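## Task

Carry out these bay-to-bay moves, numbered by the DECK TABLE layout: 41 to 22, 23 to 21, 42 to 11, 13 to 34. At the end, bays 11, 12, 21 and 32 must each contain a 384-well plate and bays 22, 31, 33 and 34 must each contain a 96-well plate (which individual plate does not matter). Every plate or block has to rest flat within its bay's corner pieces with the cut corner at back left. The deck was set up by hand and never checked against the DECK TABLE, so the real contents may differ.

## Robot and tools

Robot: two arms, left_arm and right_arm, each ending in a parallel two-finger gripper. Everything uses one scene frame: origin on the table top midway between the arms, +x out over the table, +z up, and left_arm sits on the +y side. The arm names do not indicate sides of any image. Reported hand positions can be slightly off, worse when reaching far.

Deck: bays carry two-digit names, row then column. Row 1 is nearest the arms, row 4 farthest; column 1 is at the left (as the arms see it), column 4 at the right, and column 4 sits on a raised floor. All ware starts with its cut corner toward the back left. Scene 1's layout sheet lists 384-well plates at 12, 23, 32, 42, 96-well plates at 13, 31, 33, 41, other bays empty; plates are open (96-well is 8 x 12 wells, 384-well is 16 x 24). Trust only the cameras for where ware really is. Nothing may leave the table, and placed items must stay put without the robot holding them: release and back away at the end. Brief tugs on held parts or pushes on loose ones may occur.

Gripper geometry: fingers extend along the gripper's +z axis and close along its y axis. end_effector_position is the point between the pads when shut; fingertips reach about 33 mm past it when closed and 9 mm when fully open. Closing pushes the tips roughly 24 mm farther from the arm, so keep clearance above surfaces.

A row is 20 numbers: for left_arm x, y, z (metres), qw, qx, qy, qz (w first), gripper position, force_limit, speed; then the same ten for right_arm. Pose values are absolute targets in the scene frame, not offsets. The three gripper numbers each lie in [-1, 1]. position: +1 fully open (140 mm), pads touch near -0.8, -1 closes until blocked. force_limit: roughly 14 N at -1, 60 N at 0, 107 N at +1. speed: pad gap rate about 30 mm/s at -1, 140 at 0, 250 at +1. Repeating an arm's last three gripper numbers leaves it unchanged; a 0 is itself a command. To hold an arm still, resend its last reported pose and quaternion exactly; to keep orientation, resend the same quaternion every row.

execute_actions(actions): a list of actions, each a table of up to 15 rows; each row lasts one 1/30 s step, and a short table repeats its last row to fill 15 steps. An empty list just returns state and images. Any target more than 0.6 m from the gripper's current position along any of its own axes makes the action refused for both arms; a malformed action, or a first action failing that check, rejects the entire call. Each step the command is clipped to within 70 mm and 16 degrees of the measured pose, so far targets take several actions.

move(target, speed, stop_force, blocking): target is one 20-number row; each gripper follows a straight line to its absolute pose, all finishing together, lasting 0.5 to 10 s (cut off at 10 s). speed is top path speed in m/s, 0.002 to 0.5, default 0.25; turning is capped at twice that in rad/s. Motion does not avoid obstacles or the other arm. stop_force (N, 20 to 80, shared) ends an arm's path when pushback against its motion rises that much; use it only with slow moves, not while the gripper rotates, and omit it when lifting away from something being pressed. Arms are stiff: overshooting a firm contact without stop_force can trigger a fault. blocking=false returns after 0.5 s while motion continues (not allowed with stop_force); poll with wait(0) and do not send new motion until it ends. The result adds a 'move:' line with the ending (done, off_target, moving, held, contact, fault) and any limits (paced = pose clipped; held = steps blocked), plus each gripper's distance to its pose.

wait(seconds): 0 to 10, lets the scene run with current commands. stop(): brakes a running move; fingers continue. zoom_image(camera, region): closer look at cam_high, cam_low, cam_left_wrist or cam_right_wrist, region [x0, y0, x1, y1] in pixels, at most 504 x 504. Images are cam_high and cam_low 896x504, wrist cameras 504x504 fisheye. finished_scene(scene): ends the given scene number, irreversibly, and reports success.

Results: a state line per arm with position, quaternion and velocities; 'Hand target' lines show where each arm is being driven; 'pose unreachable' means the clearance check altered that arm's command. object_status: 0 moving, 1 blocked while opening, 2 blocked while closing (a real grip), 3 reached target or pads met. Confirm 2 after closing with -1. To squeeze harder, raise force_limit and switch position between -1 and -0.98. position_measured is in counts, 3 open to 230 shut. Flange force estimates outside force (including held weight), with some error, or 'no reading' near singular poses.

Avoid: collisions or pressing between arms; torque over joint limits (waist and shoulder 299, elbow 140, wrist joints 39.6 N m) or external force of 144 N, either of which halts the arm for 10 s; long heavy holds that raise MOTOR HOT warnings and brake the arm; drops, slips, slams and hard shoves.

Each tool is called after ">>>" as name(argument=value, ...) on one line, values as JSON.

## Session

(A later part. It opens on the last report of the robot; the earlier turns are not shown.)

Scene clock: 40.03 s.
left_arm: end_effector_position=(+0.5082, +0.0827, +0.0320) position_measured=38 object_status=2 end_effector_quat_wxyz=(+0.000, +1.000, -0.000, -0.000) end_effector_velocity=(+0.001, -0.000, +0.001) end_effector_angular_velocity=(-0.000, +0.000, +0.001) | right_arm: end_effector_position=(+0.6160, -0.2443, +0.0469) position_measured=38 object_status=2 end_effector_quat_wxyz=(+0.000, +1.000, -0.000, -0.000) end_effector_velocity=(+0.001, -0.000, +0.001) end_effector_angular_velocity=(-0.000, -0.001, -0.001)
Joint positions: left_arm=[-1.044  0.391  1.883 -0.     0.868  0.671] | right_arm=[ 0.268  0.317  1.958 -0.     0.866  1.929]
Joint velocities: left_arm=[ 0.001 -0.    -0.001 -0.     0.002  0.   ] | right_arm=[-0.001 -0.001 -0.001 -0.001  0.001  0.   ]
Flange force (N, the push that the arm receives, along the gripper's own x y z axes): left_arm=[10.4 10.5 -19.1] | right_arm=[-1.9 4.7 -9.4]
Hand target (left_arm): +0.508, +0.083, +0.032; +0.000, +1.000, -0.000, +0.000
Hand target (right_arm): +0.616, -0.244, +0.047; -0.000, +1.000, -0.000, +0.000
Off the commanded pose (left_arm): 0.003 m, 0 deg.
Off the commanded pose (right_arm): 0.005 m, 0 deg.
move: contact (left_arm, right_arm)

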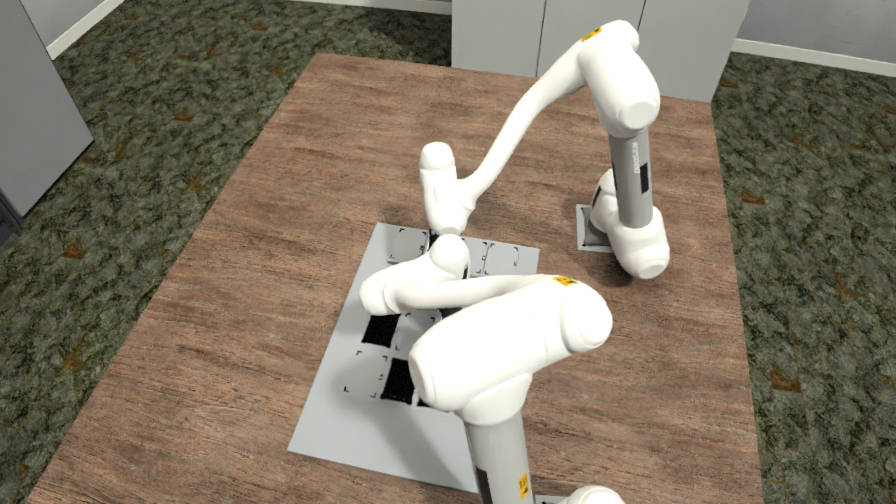

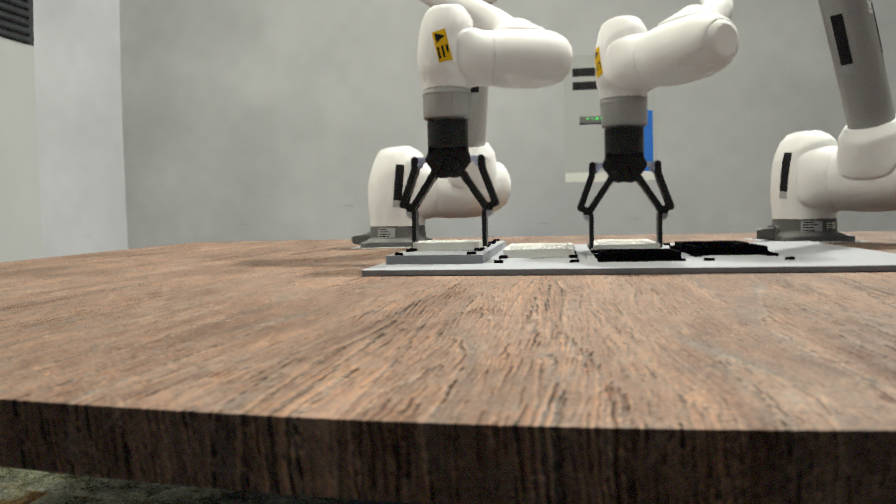

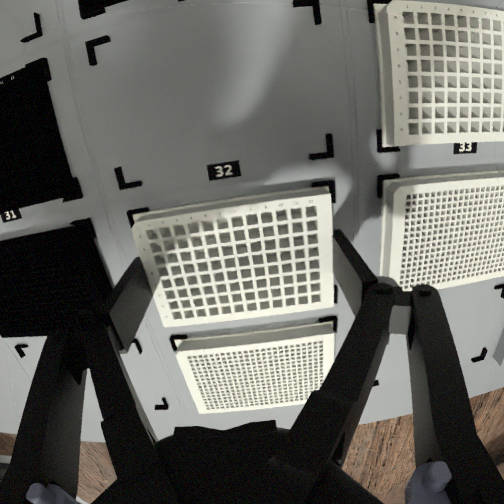

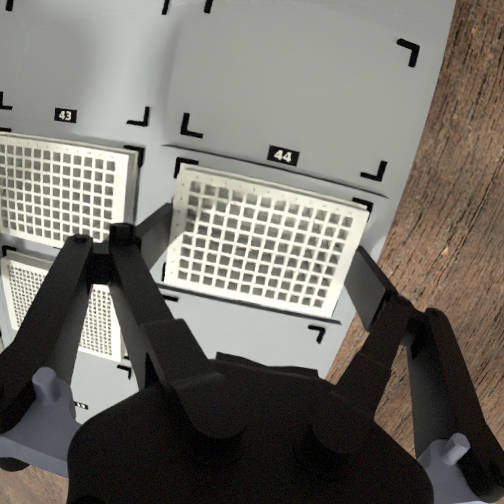

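>>> move(target=[0.5082,0.0827,0.0322,0,1,0,0,1,-0.3,0,0.616,-0.2443,0.0471,0,1,0,0,1,-0.3,0])

>>> move(target=[0.5082,0.0827,0.044,0,1,0,0,1,-0.3,0,0.616,-0.2443,0.07,0,1,0,0,1,-0.3,0], speed=0.1)

>>> move(target=[0.7218,0.0827,0.043,0,1,0,0,1,-0.3,0,0.616,-0.55,0.15,0,1,0,0,1,-0.3,0], speed=0.3)

Scene clock: 41.23 s.
left_arm: end_effector_position=(+0.5082, +0.0827, +0.0322) position_measured=3 object_status=3 end_effector_quat_wxyz=(+0.000, +1.000, -0.000, +0.000) end_effector_velocity=(-0.000, +0.000, +0.000) end_effector_angular_velocity=(+0.001, +0.000, -0.000) | right_arm: end_effector_position=(+0.6160, -0.2443, +0.0471) position_measured=3 object_status=3 end_effector_quat_wxyz=(+0.000, +1.000, -0.000, -0.000) end_effector_velocity=(-0.000, -0.000, -0.000) end_effector_angular_velocity=(-0.001, +0.000, +0.001)
Joint positions: left_arm=[-1.044  0.39   1.883 -0.     0.868  0.671] | right_arm=[ 0.268  0.317  1.958 -0.     0.866  1.929]
Joint velocities: left_arm=[ 0.    -0.     0.     0.     0.001  0.   ] | right_arm=[ 0.    -0.     0.001 -0.001  0.    -0.   ]
Flange force (N, the push that the arm receives, along the gripper's own x y z axes): left_arm=[-0.1 0.4 -1.4] | right_arm=[-2.2 2.1 -3.5]
Hand target (left_arm): +0.508, +0.083, +0.032; -0.000, +1.000, +0.000, +0.000
Hand target (right_arm): +0.616, -0.244, +0.047; -0.000, +1.000, +0.000, -0.000
Off the commanded pose (left_arm): 0.000 m, 0 deg.
Off the commanded pose (right_arm): 0.000 m, 0 deg.
move: done

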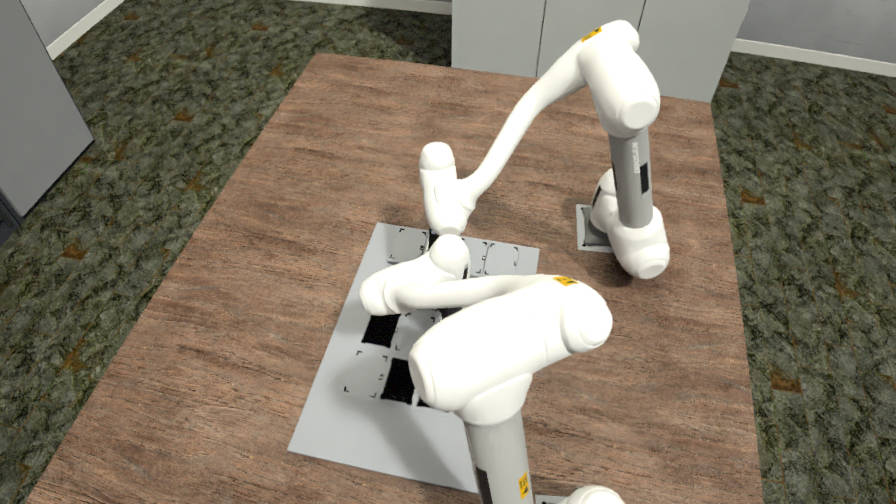

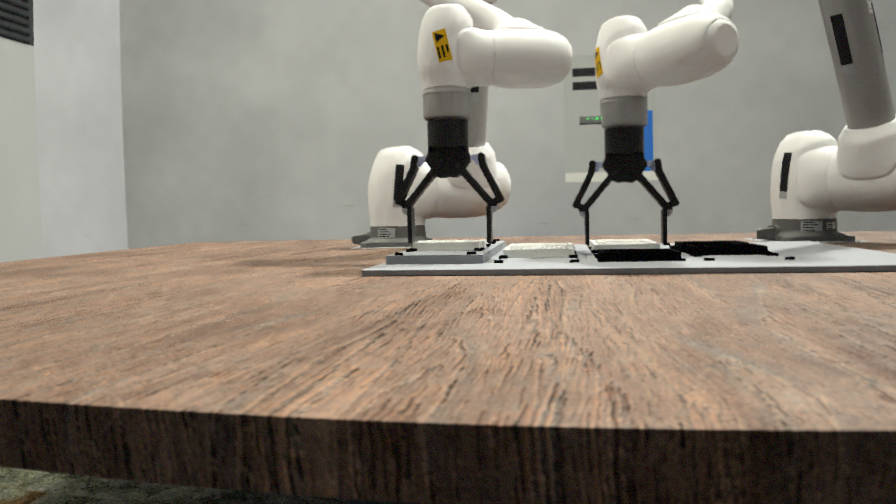

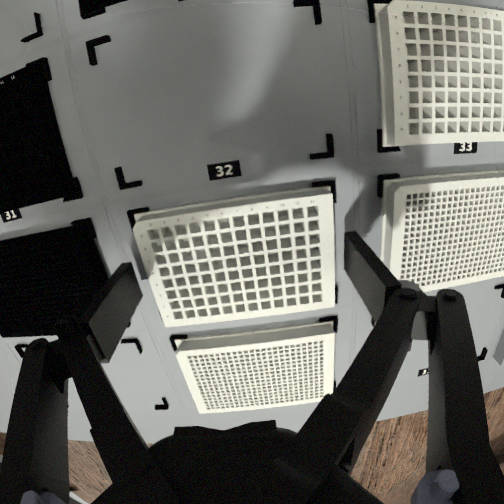

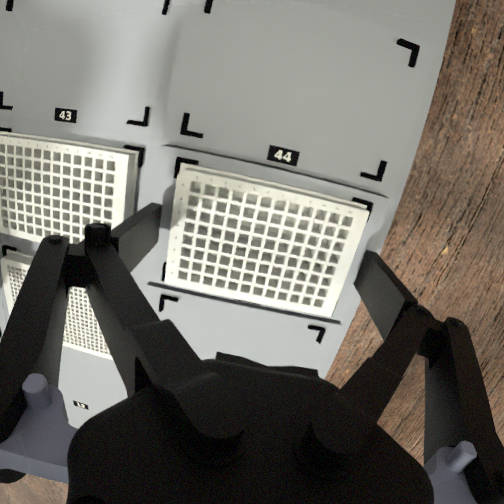

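Scene clock: 41.93 s.
left_arm: end_effector_position=(+0.5082, +0.0827, +0.0440) position_measured=3 object_status=3 end_effector_quat_wxyz=(-0.000, +1.000, +0.000, +0.000) end_effector_velocity=(+0.000, +0.000, +0.000) end_effector_angular_velocity=(+0.000, +0.000, +0.001) | right_arm: end_effector_position=(+0.6160, -0.2443, +0.0700) position_measured=3 object_status=3 end_effector_quat_wxyz=(+0.000, +1.000, -0.000, -0.000) end_effector_velocity=(-0.000, -0.000, +0.001) end_effector_angular_velocity=(-0.001, -0.001, +0.001)
Joint positions: left_arm=[-1.044  0.378  1.875  0.     0.889  0.671] | right_arm=[0.268 0.292 1.941 0.    0.909 1.929]
Joint velocities: left_arm=[ 0.001 -0.    -0.     0.     0.001 -0.   ] | right_arm=[ 0.001 -0.001  0.    -0.001  0.     0.   ]
Flange force (N, the push that the arm receives, along the gripper's own x y z axes): left_arm=[4.2 6.3 1.1] | right_arm=[-2.5 9.3 -2.4]
Hand target (left_arm): +0.508, +0.083, +0.044; -0.000, +1.000, +0.000, +0.000
Hand target (right_arm): +0.616, -0.244, +0.070; -0.000, +1.000, +0.000, -0.000
Off the commanded pose (left_arm): 0.000 m, 0 deg.
Off the commanded pose (right_arm): 0.000 m, 0 deg.
move: done

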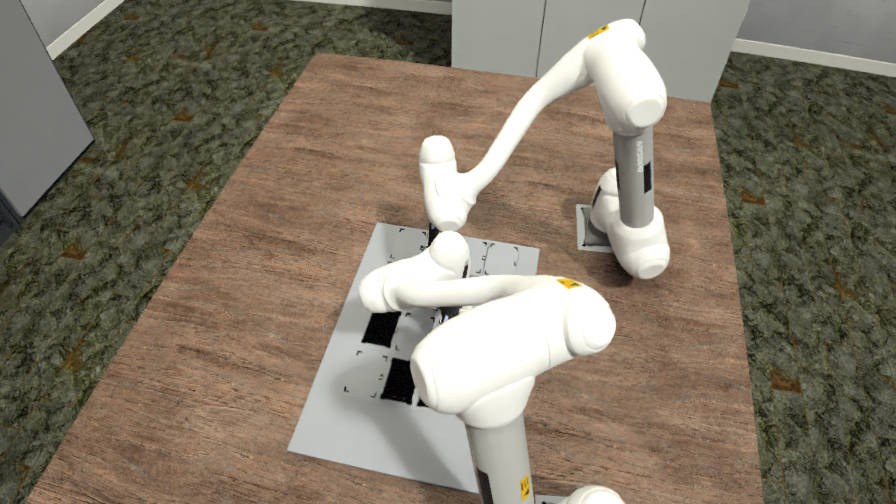

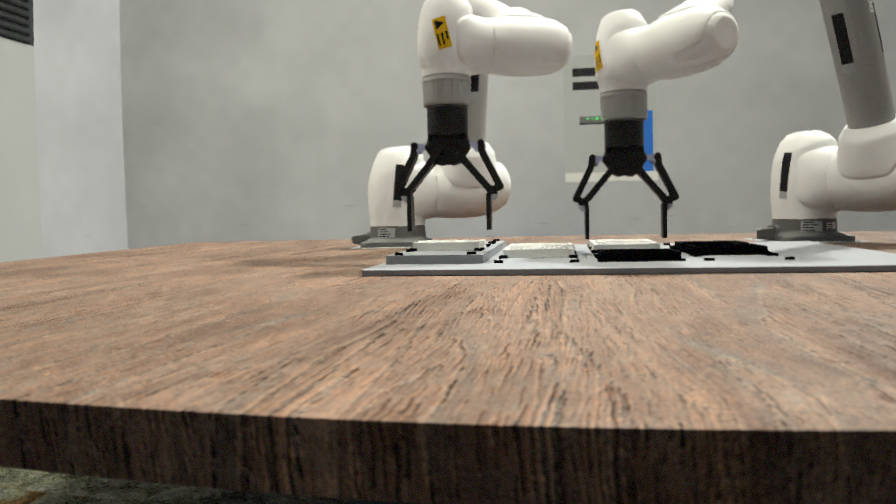

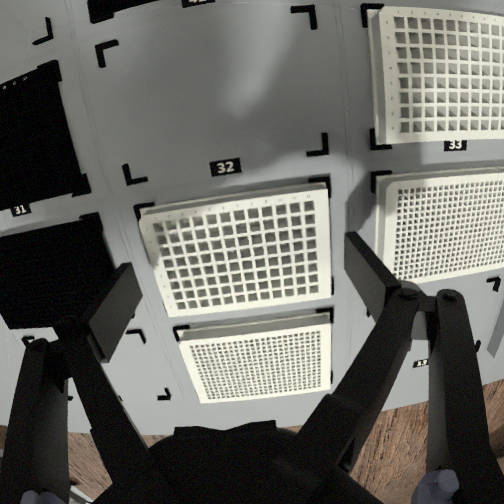

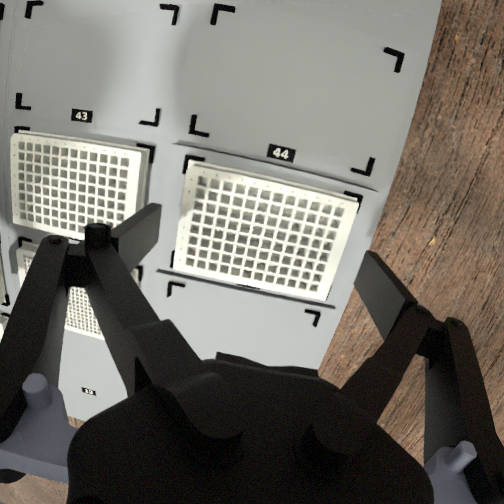

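Scene clock: 43.40 s.
left_arm: end_effector_position=(+0.7218, +0.0828, +0.0430) position_measured=3 object_status=3 end_effector_quat_wxyz=(-0.000, +1.000, +0.000, +0.000) end_effector_velocity=(+0.000, -0.000, -0.000) end_effector_angular_velocity=(-0.000, -0.001, -0.001) | right_arm: end_effector_position=(+0.6165, -0.5504, +0.1500) position_measured=3 object_status=3 end_effector_quat_wxyz=(+0.001, +1.000, -0.000, +0.000) end_effector_velocity=(+0.001, -0.000, -0.000) end_effector_angular_velocity=(-0.000, +0.000, -0.000)
Joint positions: left_arm=[-0.837  0.588  1.534  0.     1.019  0.877] | right_arm=[-0.25   0.143  1.96  -0.002  1.038  1.413]
Joint velocities: left_arm=[-0.     0.    -0.     0.    -0.001  0.001] | right_arm=[-0.     0.001 -0.001 -0.    -0.     0.   ]
Flange force (N, the push that the arm receives, along the gripper's own x y z axes): left_arm=[3.9 0.4 1.8] | right_arm=[-7.6 1.0 -2.7]
Hand target (left_arm): +0.722, +0.083, +0.043; -0.000, +1.000, +0.000, -0.000
Hand target (right_arm): +0.616, -0.550, +0.150; +0.001, +1.000, +0.000, +0.000
Off the commanded pose (left_arm): 0.000 m, 0 deg.
Off the commanded pose (right_arm): 0.001 m, 0 deg.
move: done

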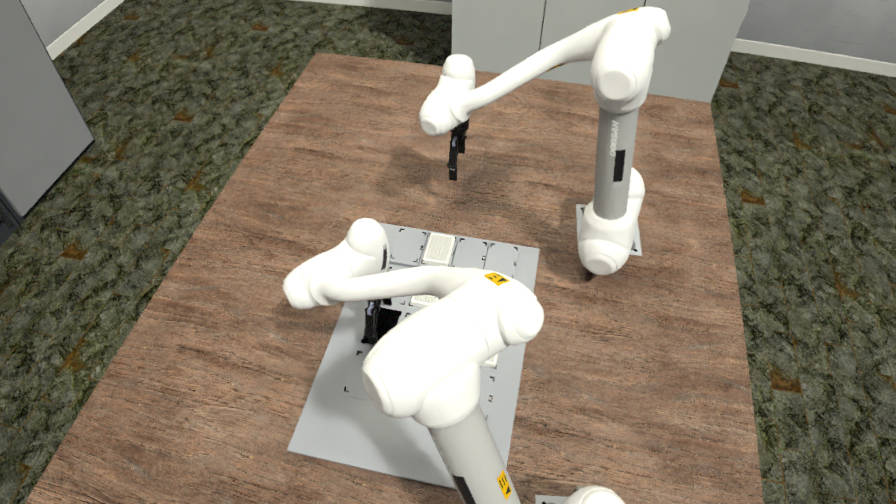

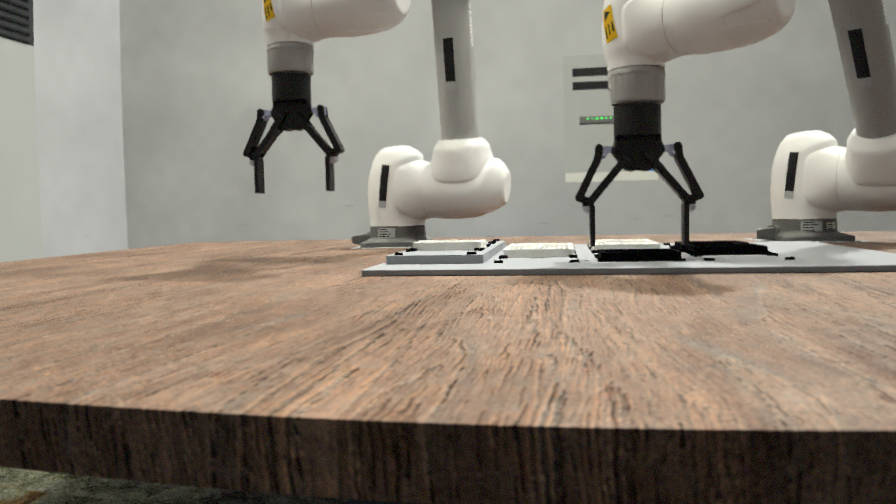

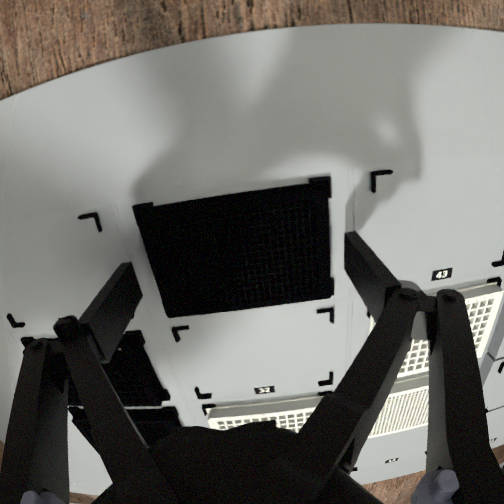

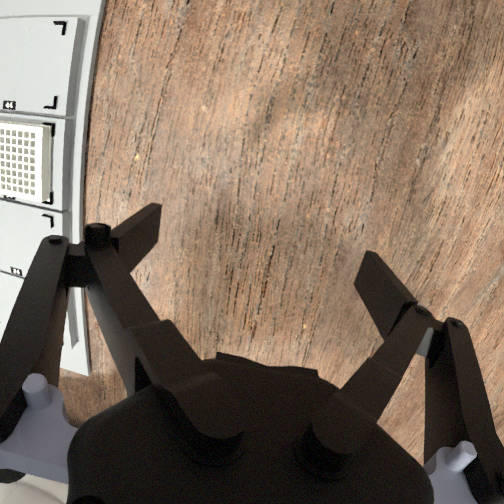

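>>> execute_actions(actions=[[[0.7218,0.0827,0.039,0,1,0,0,1,-0.3,0,0.6165,-0.5504,0.15,0,1,0,0,1,-0.3,0],[0.7218,0.0827,0.036,0,1,0,0,1,-0.3,0,0.6165,-0.5504,0.15,0,1,0,0,1,-0.3,0],[0.7218,0.0827,0.0325,0,1,0,0,1,-0.3,0,0.6165,-0.5504,0.15,0,1,0,0,1,-0.3,0]],[[0.7218,0.0827,0.0325,0,1,0,0,-1,-0.3,-0.3,0.6165,-0.5504,0.15,0,1,0,0,1,-0.3,0]],[[0.7218,0.0827,0.0335,0,1,0,0,-1,-0.3,-0.3,0.6165,-0.5504,0.15,0,1,0,0,1,-0.3,0],[0.7218,0.0827,0.035,0,1,0,0,-1,-0.3,-0.3,0.6165,-0.5504,0.15,0,1,0,0,1,-0.3,0],[0.7218,0.0827,0.037,0,1,0,0,-1,-0.3,-0.3,0.6165,-0.5504,0.15,0,1,0,0,1,-0.3,0],[0.7218,0.0827,0.039,0,1,0,0,-1,-0.3,-0.3,0.6165,-0.5504,0.15,0,1,0,0,1,-0.3,0],[0.7218,0.0827,0.041,0,1,0,0,-1,-0.3,-0.3,0.6165,-0.5504,0.15,0,1,0,0,1,-0.3,0],[0.7218,0.0827,0.043,0,1,0,0,-1,-0.3,-0.3,0.6165,-0.5504,0.15,0,1,0,0,1,-0.3,0]]])

>>> move(target=[0.615,0.0827,0.043,0,1,0,0,-1,-0.3,-0.3,0.6165,-0.5504,0.15,0,1,0,0,1,-0.3,0], speed=0.2)

>>> zoom_image(camera="cam_left_wrist", region=[100, 130, 400, 230])

Scene clock: 45.53 s.
left_arm: end_effector_position=(+0.7218, +0.0827, +0.0430) position_measured=39 object_status=2 end_effector_quat_wxyz=(-0.000, +1.000, -0.000, +0.000) end_effector_velocity=(-0.001, -0.001, -0.000) end_effector_angular_velocity=(-0.000, +0.001, -0.000) | right_arm: end_effector_position=(+0.6165, -0.5504, +0.1500) position_measured=3 object_status=3 end_effector_quat_wxyz=(+0.000, +1.000, +0.000, +0.000) end_effector_velocity=(-0.000, -0.000, -0.001) end_effector_angular_velocity=(-0.000, +0.001, +0.000)
Joint positions: left_arm=[-0.837  0.588  1.534  0.     1.019  0.877] | right_arm=[-0.25   0.143  1.96   0.     1.039  1.411]
Joint velocities: left_arm=[-0.001  0.     0.    -0.001  0.    -0.   ] | right_arm=[-0.     0.001  0.    -0.001 -0.    -0.001]
Flange force (N, the push that the arm receives, along the gripper's own x y z axes): left_arm=[4.5 2.7 1.1] | right_arm=[-4.1 4.4 0.0]
Flange force at the end of the 1st action (N, along the gripper's axes at the end of the call): left_arm=[4.2 3.9 1.2] | right_arm=[-7.8 1.5 -2.2]
Flange force at the end of the 2nd action (N, along the gripper's axes at the end of the call): left_arm=[1.3 7.7 -22.6] | right_arm=[-8.2 2.9 -4.0]
Hand target (left_arm): +0.722, +0.083, +0.043; -0.000, +1.000, +0.000, +0.000
Hand target (right_arm): +0.617, -0.550, +0.150; +0.000, +1.000, -0.000, -0.000
Off the commanded pose (left_arm): 0.000 m, 0 deg.
Off the commanded pose (right_arm): 0.000 m, 0 deg.

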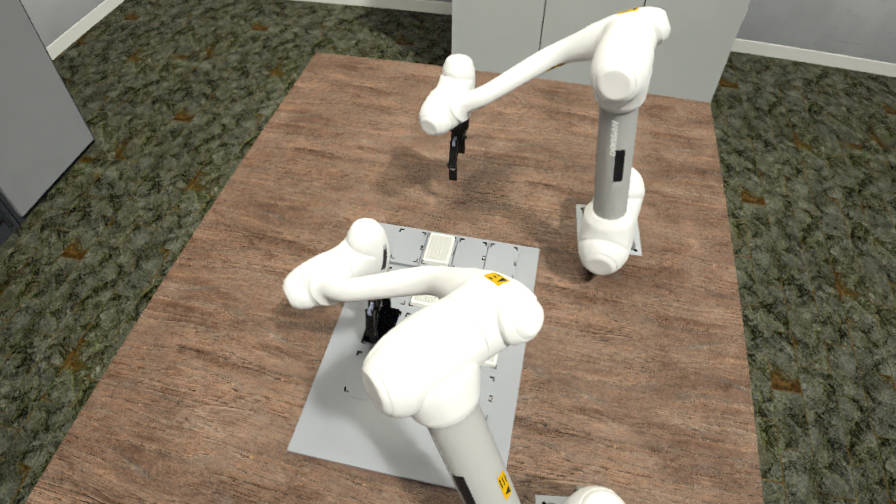

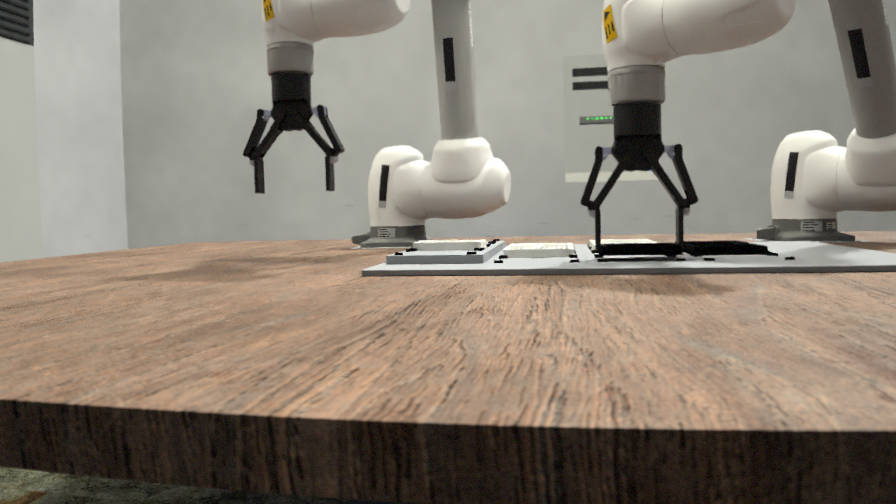

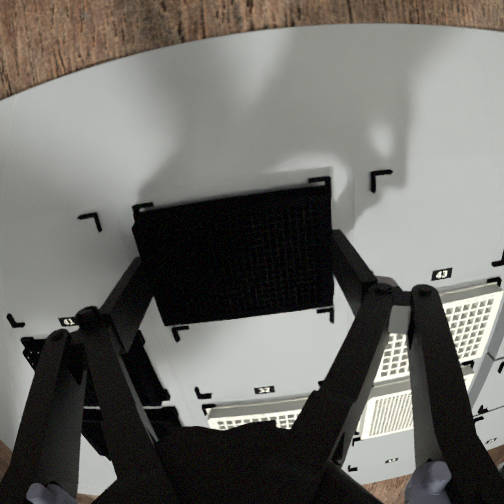

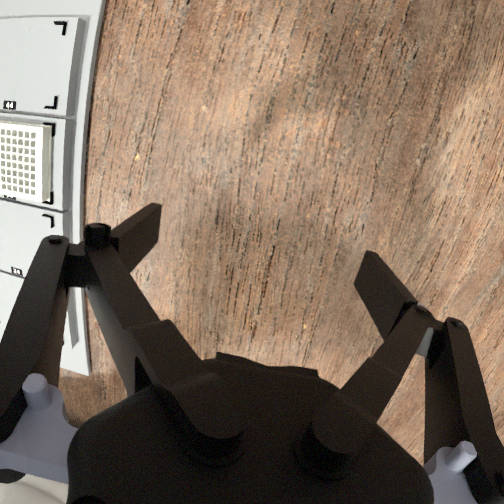

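Scene clock: 46.40 s.
left_arm: end_effector_position=(+0.6150, +0.0826, +0.0430) position_measured=39 object_status=2 end_effector_quat_wxyz=(+0.000, +1.000, -0.000, -0.000) end_effector_velocity=(+0.000, -0.000, -0.000) end_effector_angular_velocity=(+0.000, -0.002, -0.003) | right_arm: end_effector_position=(+0.6165, -0.5504, +0.1500) position_measured=3 object_status=3 end_effector_quat_wxyz=(+0.000, +1.000, +0.000, +0.000) end_effector_velocity=(+0.001, +0.000, +0.001) end_effector_angular_velocity=(-0.000, -0.002, +0.000)
Joint positions: left_arm=[-0.93   0.477  1.72  -0.     0.944  0.785] | right_arm=[-0.25   0.143  1.96   0.     1.039  1.411]
Joint velocities: left_arm=[-0.001 -0.     0.     0.002 -0.001  0.   ] | right_arm=[ 0.    -0.001 -0.001 -0.     0.     0.   ]
Flange force (N, the push that the arm receives, along the gripper's own x y z axes): left_arm=[4.6 2.5 -1.8] | right_arm=[-7.4 3.3 -5.0]
Hand target (left_arm): +0.615, +0.083, +0.043; +0.000, +1.000, -0.000, +0.000
Hand target (right_arm): +0.617, -0.550, +0.150; +0.000, +1.000, +0.000, -0.000
Off the commanded pose (left_arm): 0.000 m, 0 deg.
Off the commanded pose (right_arm): 0.000 m, 0 deg.
move: done

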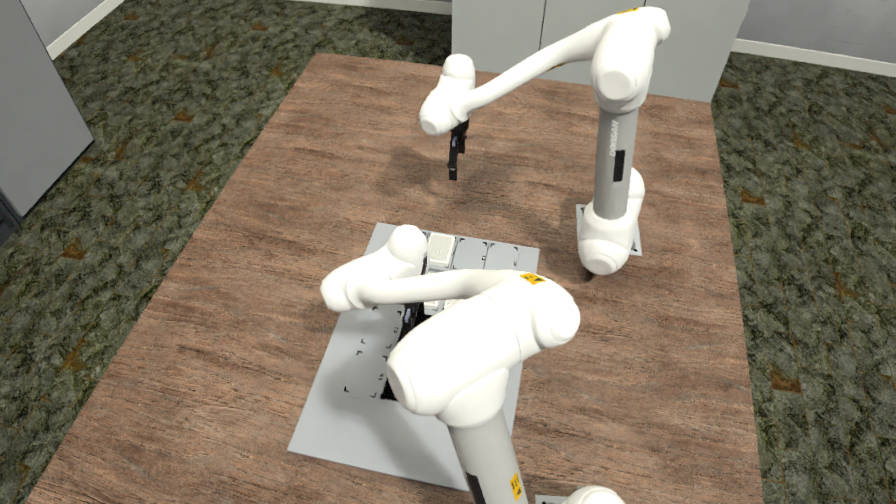

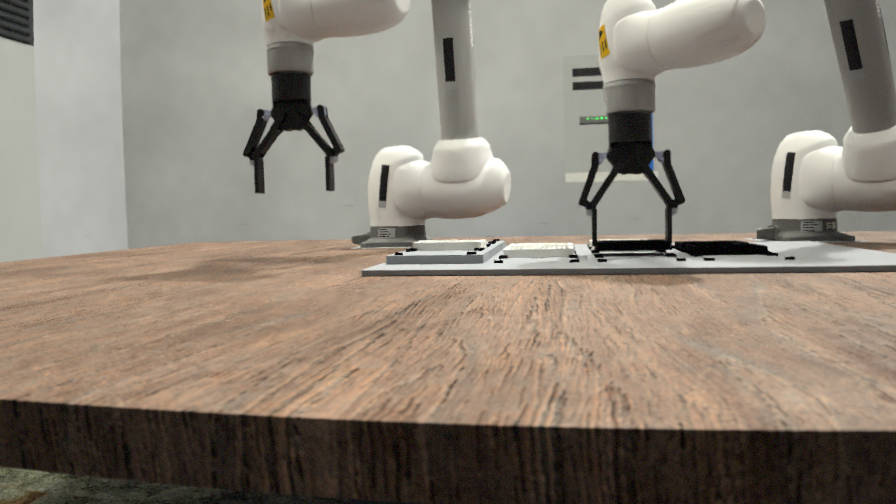

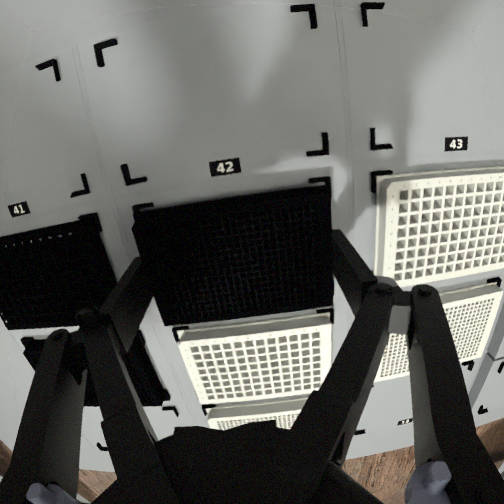

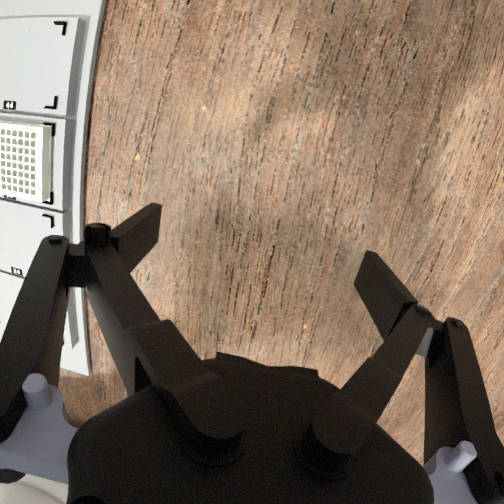

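Region (100, 130, 400, 230) of cam_left_wrist's 504x504 image, scaled by 1.680, with more detail than that image has.

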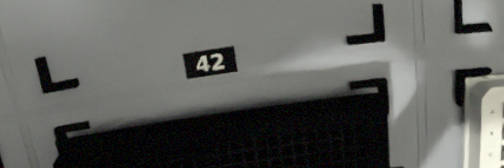

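>>> move(target=[0.615,0.0827,0.030,0,1,0,0,-1,-0.3,-0.3,0.6165,-0.5504,0.15,0,1,0,0,1,-0.3,0], speed=0.012, stop_force=20)

Scene clock: 48.00 s.
left_arm: end_effector_position=(+0.6150, +0.0827, +0.0325) position_measured=39 object_status=2 end_effector_quat_wxyz=(+0.000, +1.000, -0.000, -0.000) end_effector_velocity=(-0.000, -0.000, +0.000) end_effector_angular_velocity=(+0.001, +0.001, -0.000) | right_arm: end_effector_position=(+0.6165, -0.5504, +0.1500) position_measured=3 object_status=3 end_effector_quat_wxyz=(+0.000, +1.000, -0.000, +0.000) end_effector_velocity=(+0.001, -0.001, +0.001) end_effector_angular_velocity=(-0.000, -0.002, -0.001)
Joint positions: left_arm=[-0.93   0.488  1.726 -0.     0.928  0.785] | right_arm=[-0.25   0.143  1.96   0.     1.039  1.411]
Joint velocities: left_arm=[-0.     0.001 -0.001  0.     0.002  0.   ] | right_arm=[-0.001 -0.001 -0.001  0.     0.     0.   ]
Flange force (N, the push that the arm receives, along the gripper's own x y z axes): left_arm=[2.7 2.5 -21.9] | right_arm=[-7.5 4.3 -3.7]
Hand target (left_arm): +0.615, +0.083, +0.033; +0.000, +1.000, -0.000, +0.000
Hand target (right_arm): +0.617, -0.550, +0.150; +0.000, +1.000, +0.000, -0.000
Off the commanded pose (left_arm): 0.002 m, 0 deg.
Off the commanded pose (right_arm): 0.000 m, 0 deg.
move: contact (left_arm)

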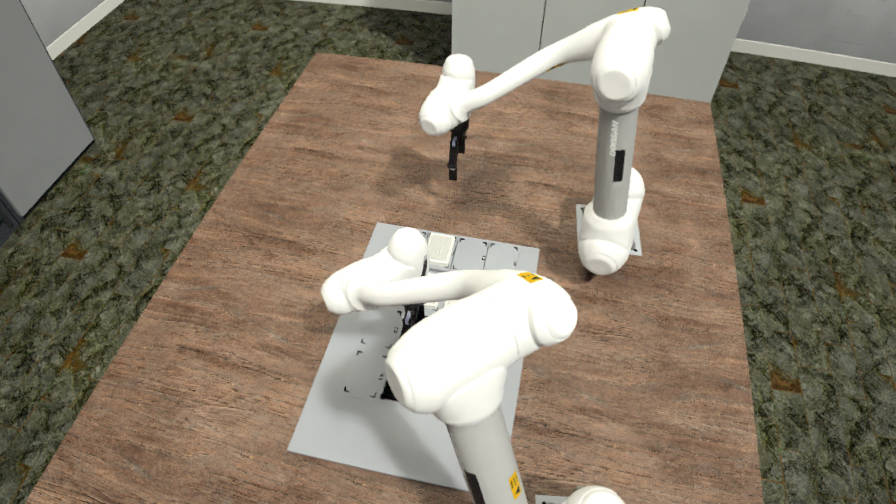

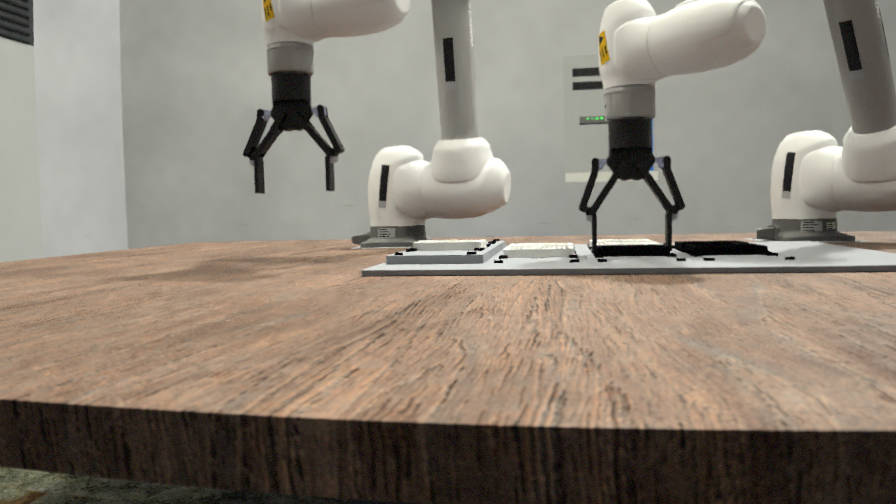

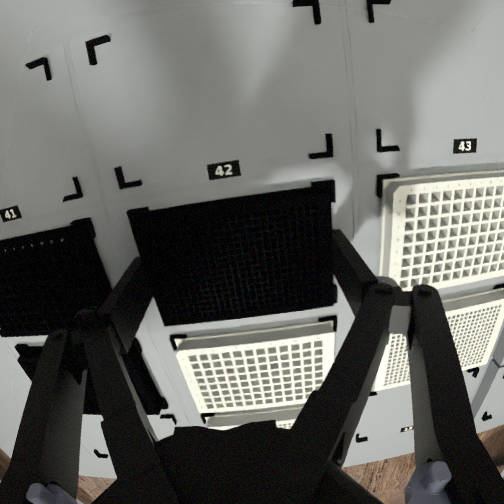

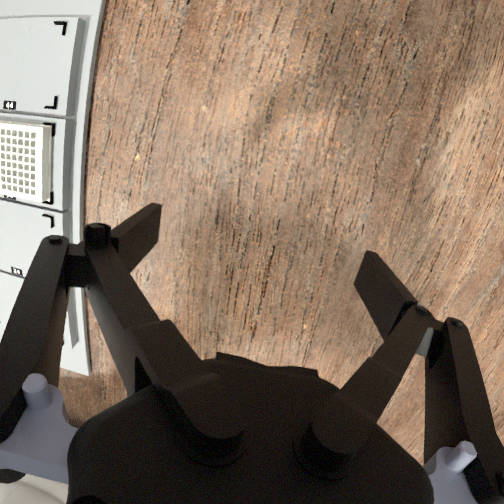

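>>> execute_actions(actions=[[[0.615,0.0827,0.0327,0,1,0,0,0.92,-0.3,0,0.6165,-0.5504,0.15,0,1,0,0,1,-0.3,0],[0.615,0.0827,0.0327,0,1,0,0,0.92,-0.3,0,0.6165,-0.5504,0.15,0,1,0,0,1,-0.3,0],[0.615,0.0827,0.0327,0,1,0,0,0.92,-0.3,0,0.6165,-0.5504,0.15,0,1,0,0,1,-0.3,0],[0.615,0.0827,0.0327,0,1,0,0,0.92,-0.3,0,0.6165,-0.5504,0.15,0,1,0,0,1,-0.3,0],[0.615,0.0827,0.0327,0,1,0,0,0.92,-0.3,0,0.6165,-0.5504,0.15,0,1,0,0,1,-0.3,0],[0.615,0.0827,0.0327,0,1,0,0,0.92,-0.3,0,0.6165,-0.5504,0.15,0,1,0,0,1,-0.3,0],[0.615,0.0827,0.036,0,1,0,0,0.92,-0.3,0,0.6165,-0.5504,0.15,0,1,0,0,1,-0.3,0],[0.615,0.0827,0.040,0,1,0,0,0.92,-0.3,0,0.6165,-0.5504,0.15,0,1,0,0,1,-0.3,0],[0.615,0.0827,0.045,0,1,0,0,0.92,-0.3,0,0.6165,-0.5504,0.15,0,1,0,0,1,-0.3,0]]])

>>> move(target=[0.5082,-0.0814,0.043,0,1,0,0,0.92,-0.3,0,0.6165,-0.5504,0.15,0,1,0,0,1,-0.3,0], speed=0.3)

>>> zoom_image(camera="cam_left_wrist", region=[100, 130, 400, 230])

Scene clock: 49.13 s.
left_arm: end_effector_position=(+0.6151, +0.0827, +0.0451) position_measured=13 object_status=3 end_effector_quat_wxyz=(+0.000, +1.000, -0.000, +0.000) end_effector_velocity=(+0.001, +0.001, +0.000) end_effector_angular_velocity=(+0.000, -0.000, +0.000) | right_arm: end_effector_position=(+0.6165, -0.5504, +0.1500) position_measured=3 object_status=3 end_effector_quat_wxyz=(+0.000, +1.000, +0.000, +0.000) end_effector_velocity=(+0.000, -0.000, +0.000) end_effector_angular_velocity=(+0.000, +0.000, -0.001)
Joint positions: left_arm=[-0.93   0.475  1.718  0.     0.948  0.785] | right_arm=[-0.25   0.143  1.96   0.     1.039  1.411]
Joint velocities: left_arm=[ 0.001 -0.     0.     0.001  0.     0.   ] | right_arm=[-0.     0.001 -0.001 -0.     0.     0.   ]
Flange force (N, the push that the arm receives, along the gripper's own x y z axes): left_arm=[0.0 3.0 0.2] | right_arm=[-6.8 4.4 -2.7]
Hand target (left_arm): +0.615, +0.083, +0.045; -0.000, +1.000, +0.000, +0.000
Hand target (right_arm): +0.617, -0.550, +0.150; +0.000, +1.000, +0.000, -0.000
Off the commanded pose (left_arm): 0.000 m, 0 deg.
Off the commanded pose (right_arm): 0.000 m, 0 deg.

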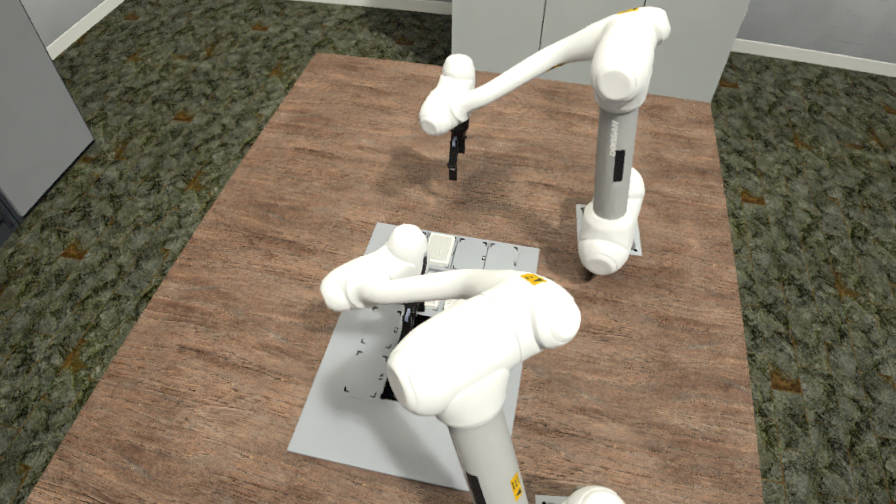

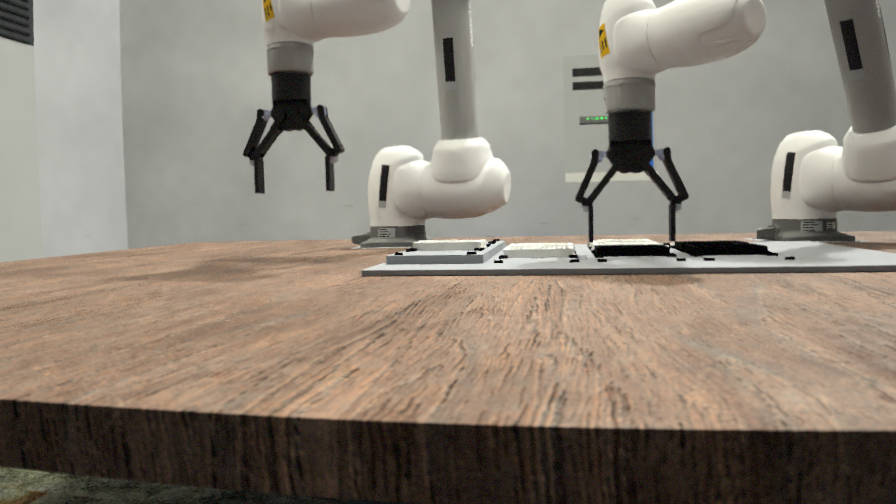

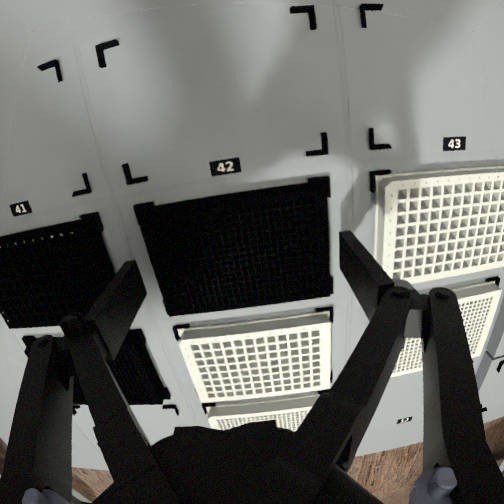

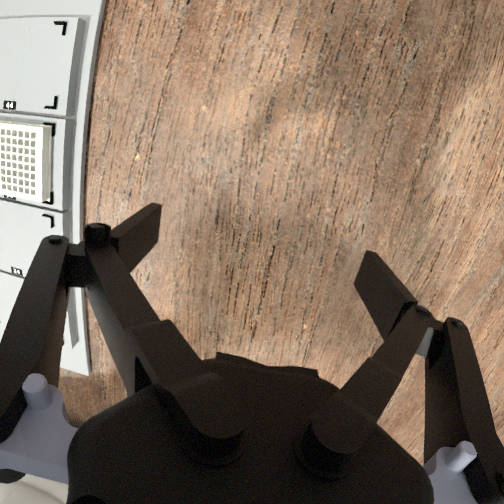

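Scene clock: 50.17 s.
left_arm: end_effector_position=(+0.5082, -0.0815, +0.0430) position_measured=13 object_status=3 end_effector_quat_wxyz=(+0.000, +1.000, -0.000, +0.000) end_effector_velocity=(+0.001, +0.001, -0.001) end_effector_angular_velocity=(+0.001, +0.000, +0.002) | right_arm: end_effector_position=(+0.6165, -0.5504, +0.1500) position_measured=3 object_status=3 end_effector_quat_wxyz=(+0.000, +1.000, +0.000, +0.000) end_effector_velocity=(-0.000, -0.000, -0.001) end_effector_angular_velocity=(+0.000, +0.003, -0.001)
Joint positions: left_arm=[-1.172  0.552  1.596 -0.     0.993  0.542] | right_arm=[-0.25   0.143  1.96   0.     1.039  1.411]
Joint velocities: left_arm=[ 0.001  0.001 -0.     0.001  0.001 -0.001] | right_arm=[-0.001  0.002  0.    -0.    -0.     0.   ]
Flange force (N, the push that the arm receives, along the gripper's own x y z axes): left_arm=[-3.4 -3.6 -3.3] | right_arm=[-10.4 5.1 -2.4]
Hand target (left_arm): +0.508, -0.081, +0.043; +0.000, +1.000, +0.000, +0.000
Hand target (right_arm): +0.617, -0.550, +0.150; +0.000, +1.000, -0.000, -0.000
Off the commanded pose (left_arm): 0.000 m, 0 deg.
Off the commanded pose (right_arm): 0.000 m, 0 deg.
move: done

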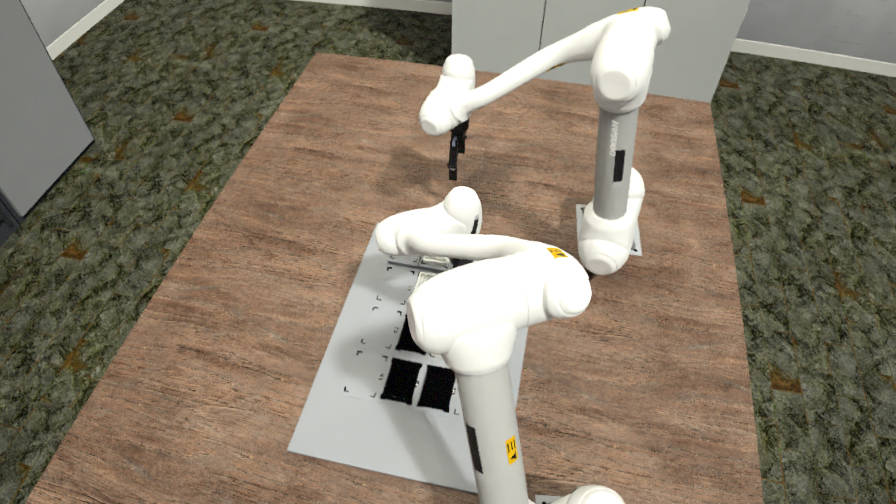

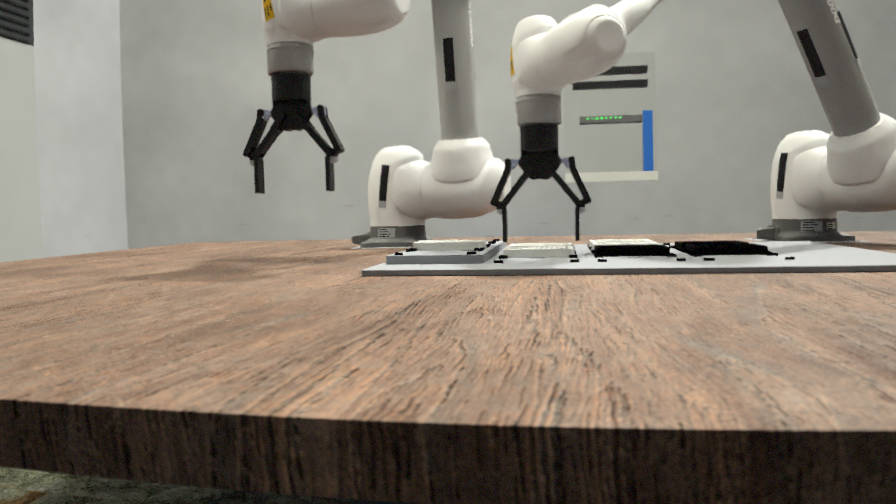

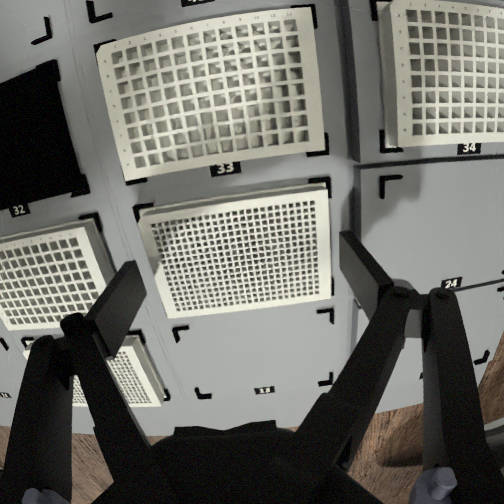

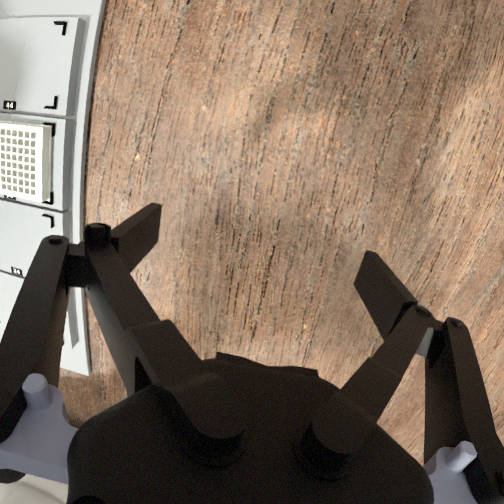

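Region (100, 130, 400, 230) of cam_left_wrist's 504x504 image, scaled by 1.680, with more detail than that image has.

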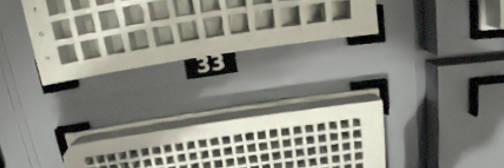

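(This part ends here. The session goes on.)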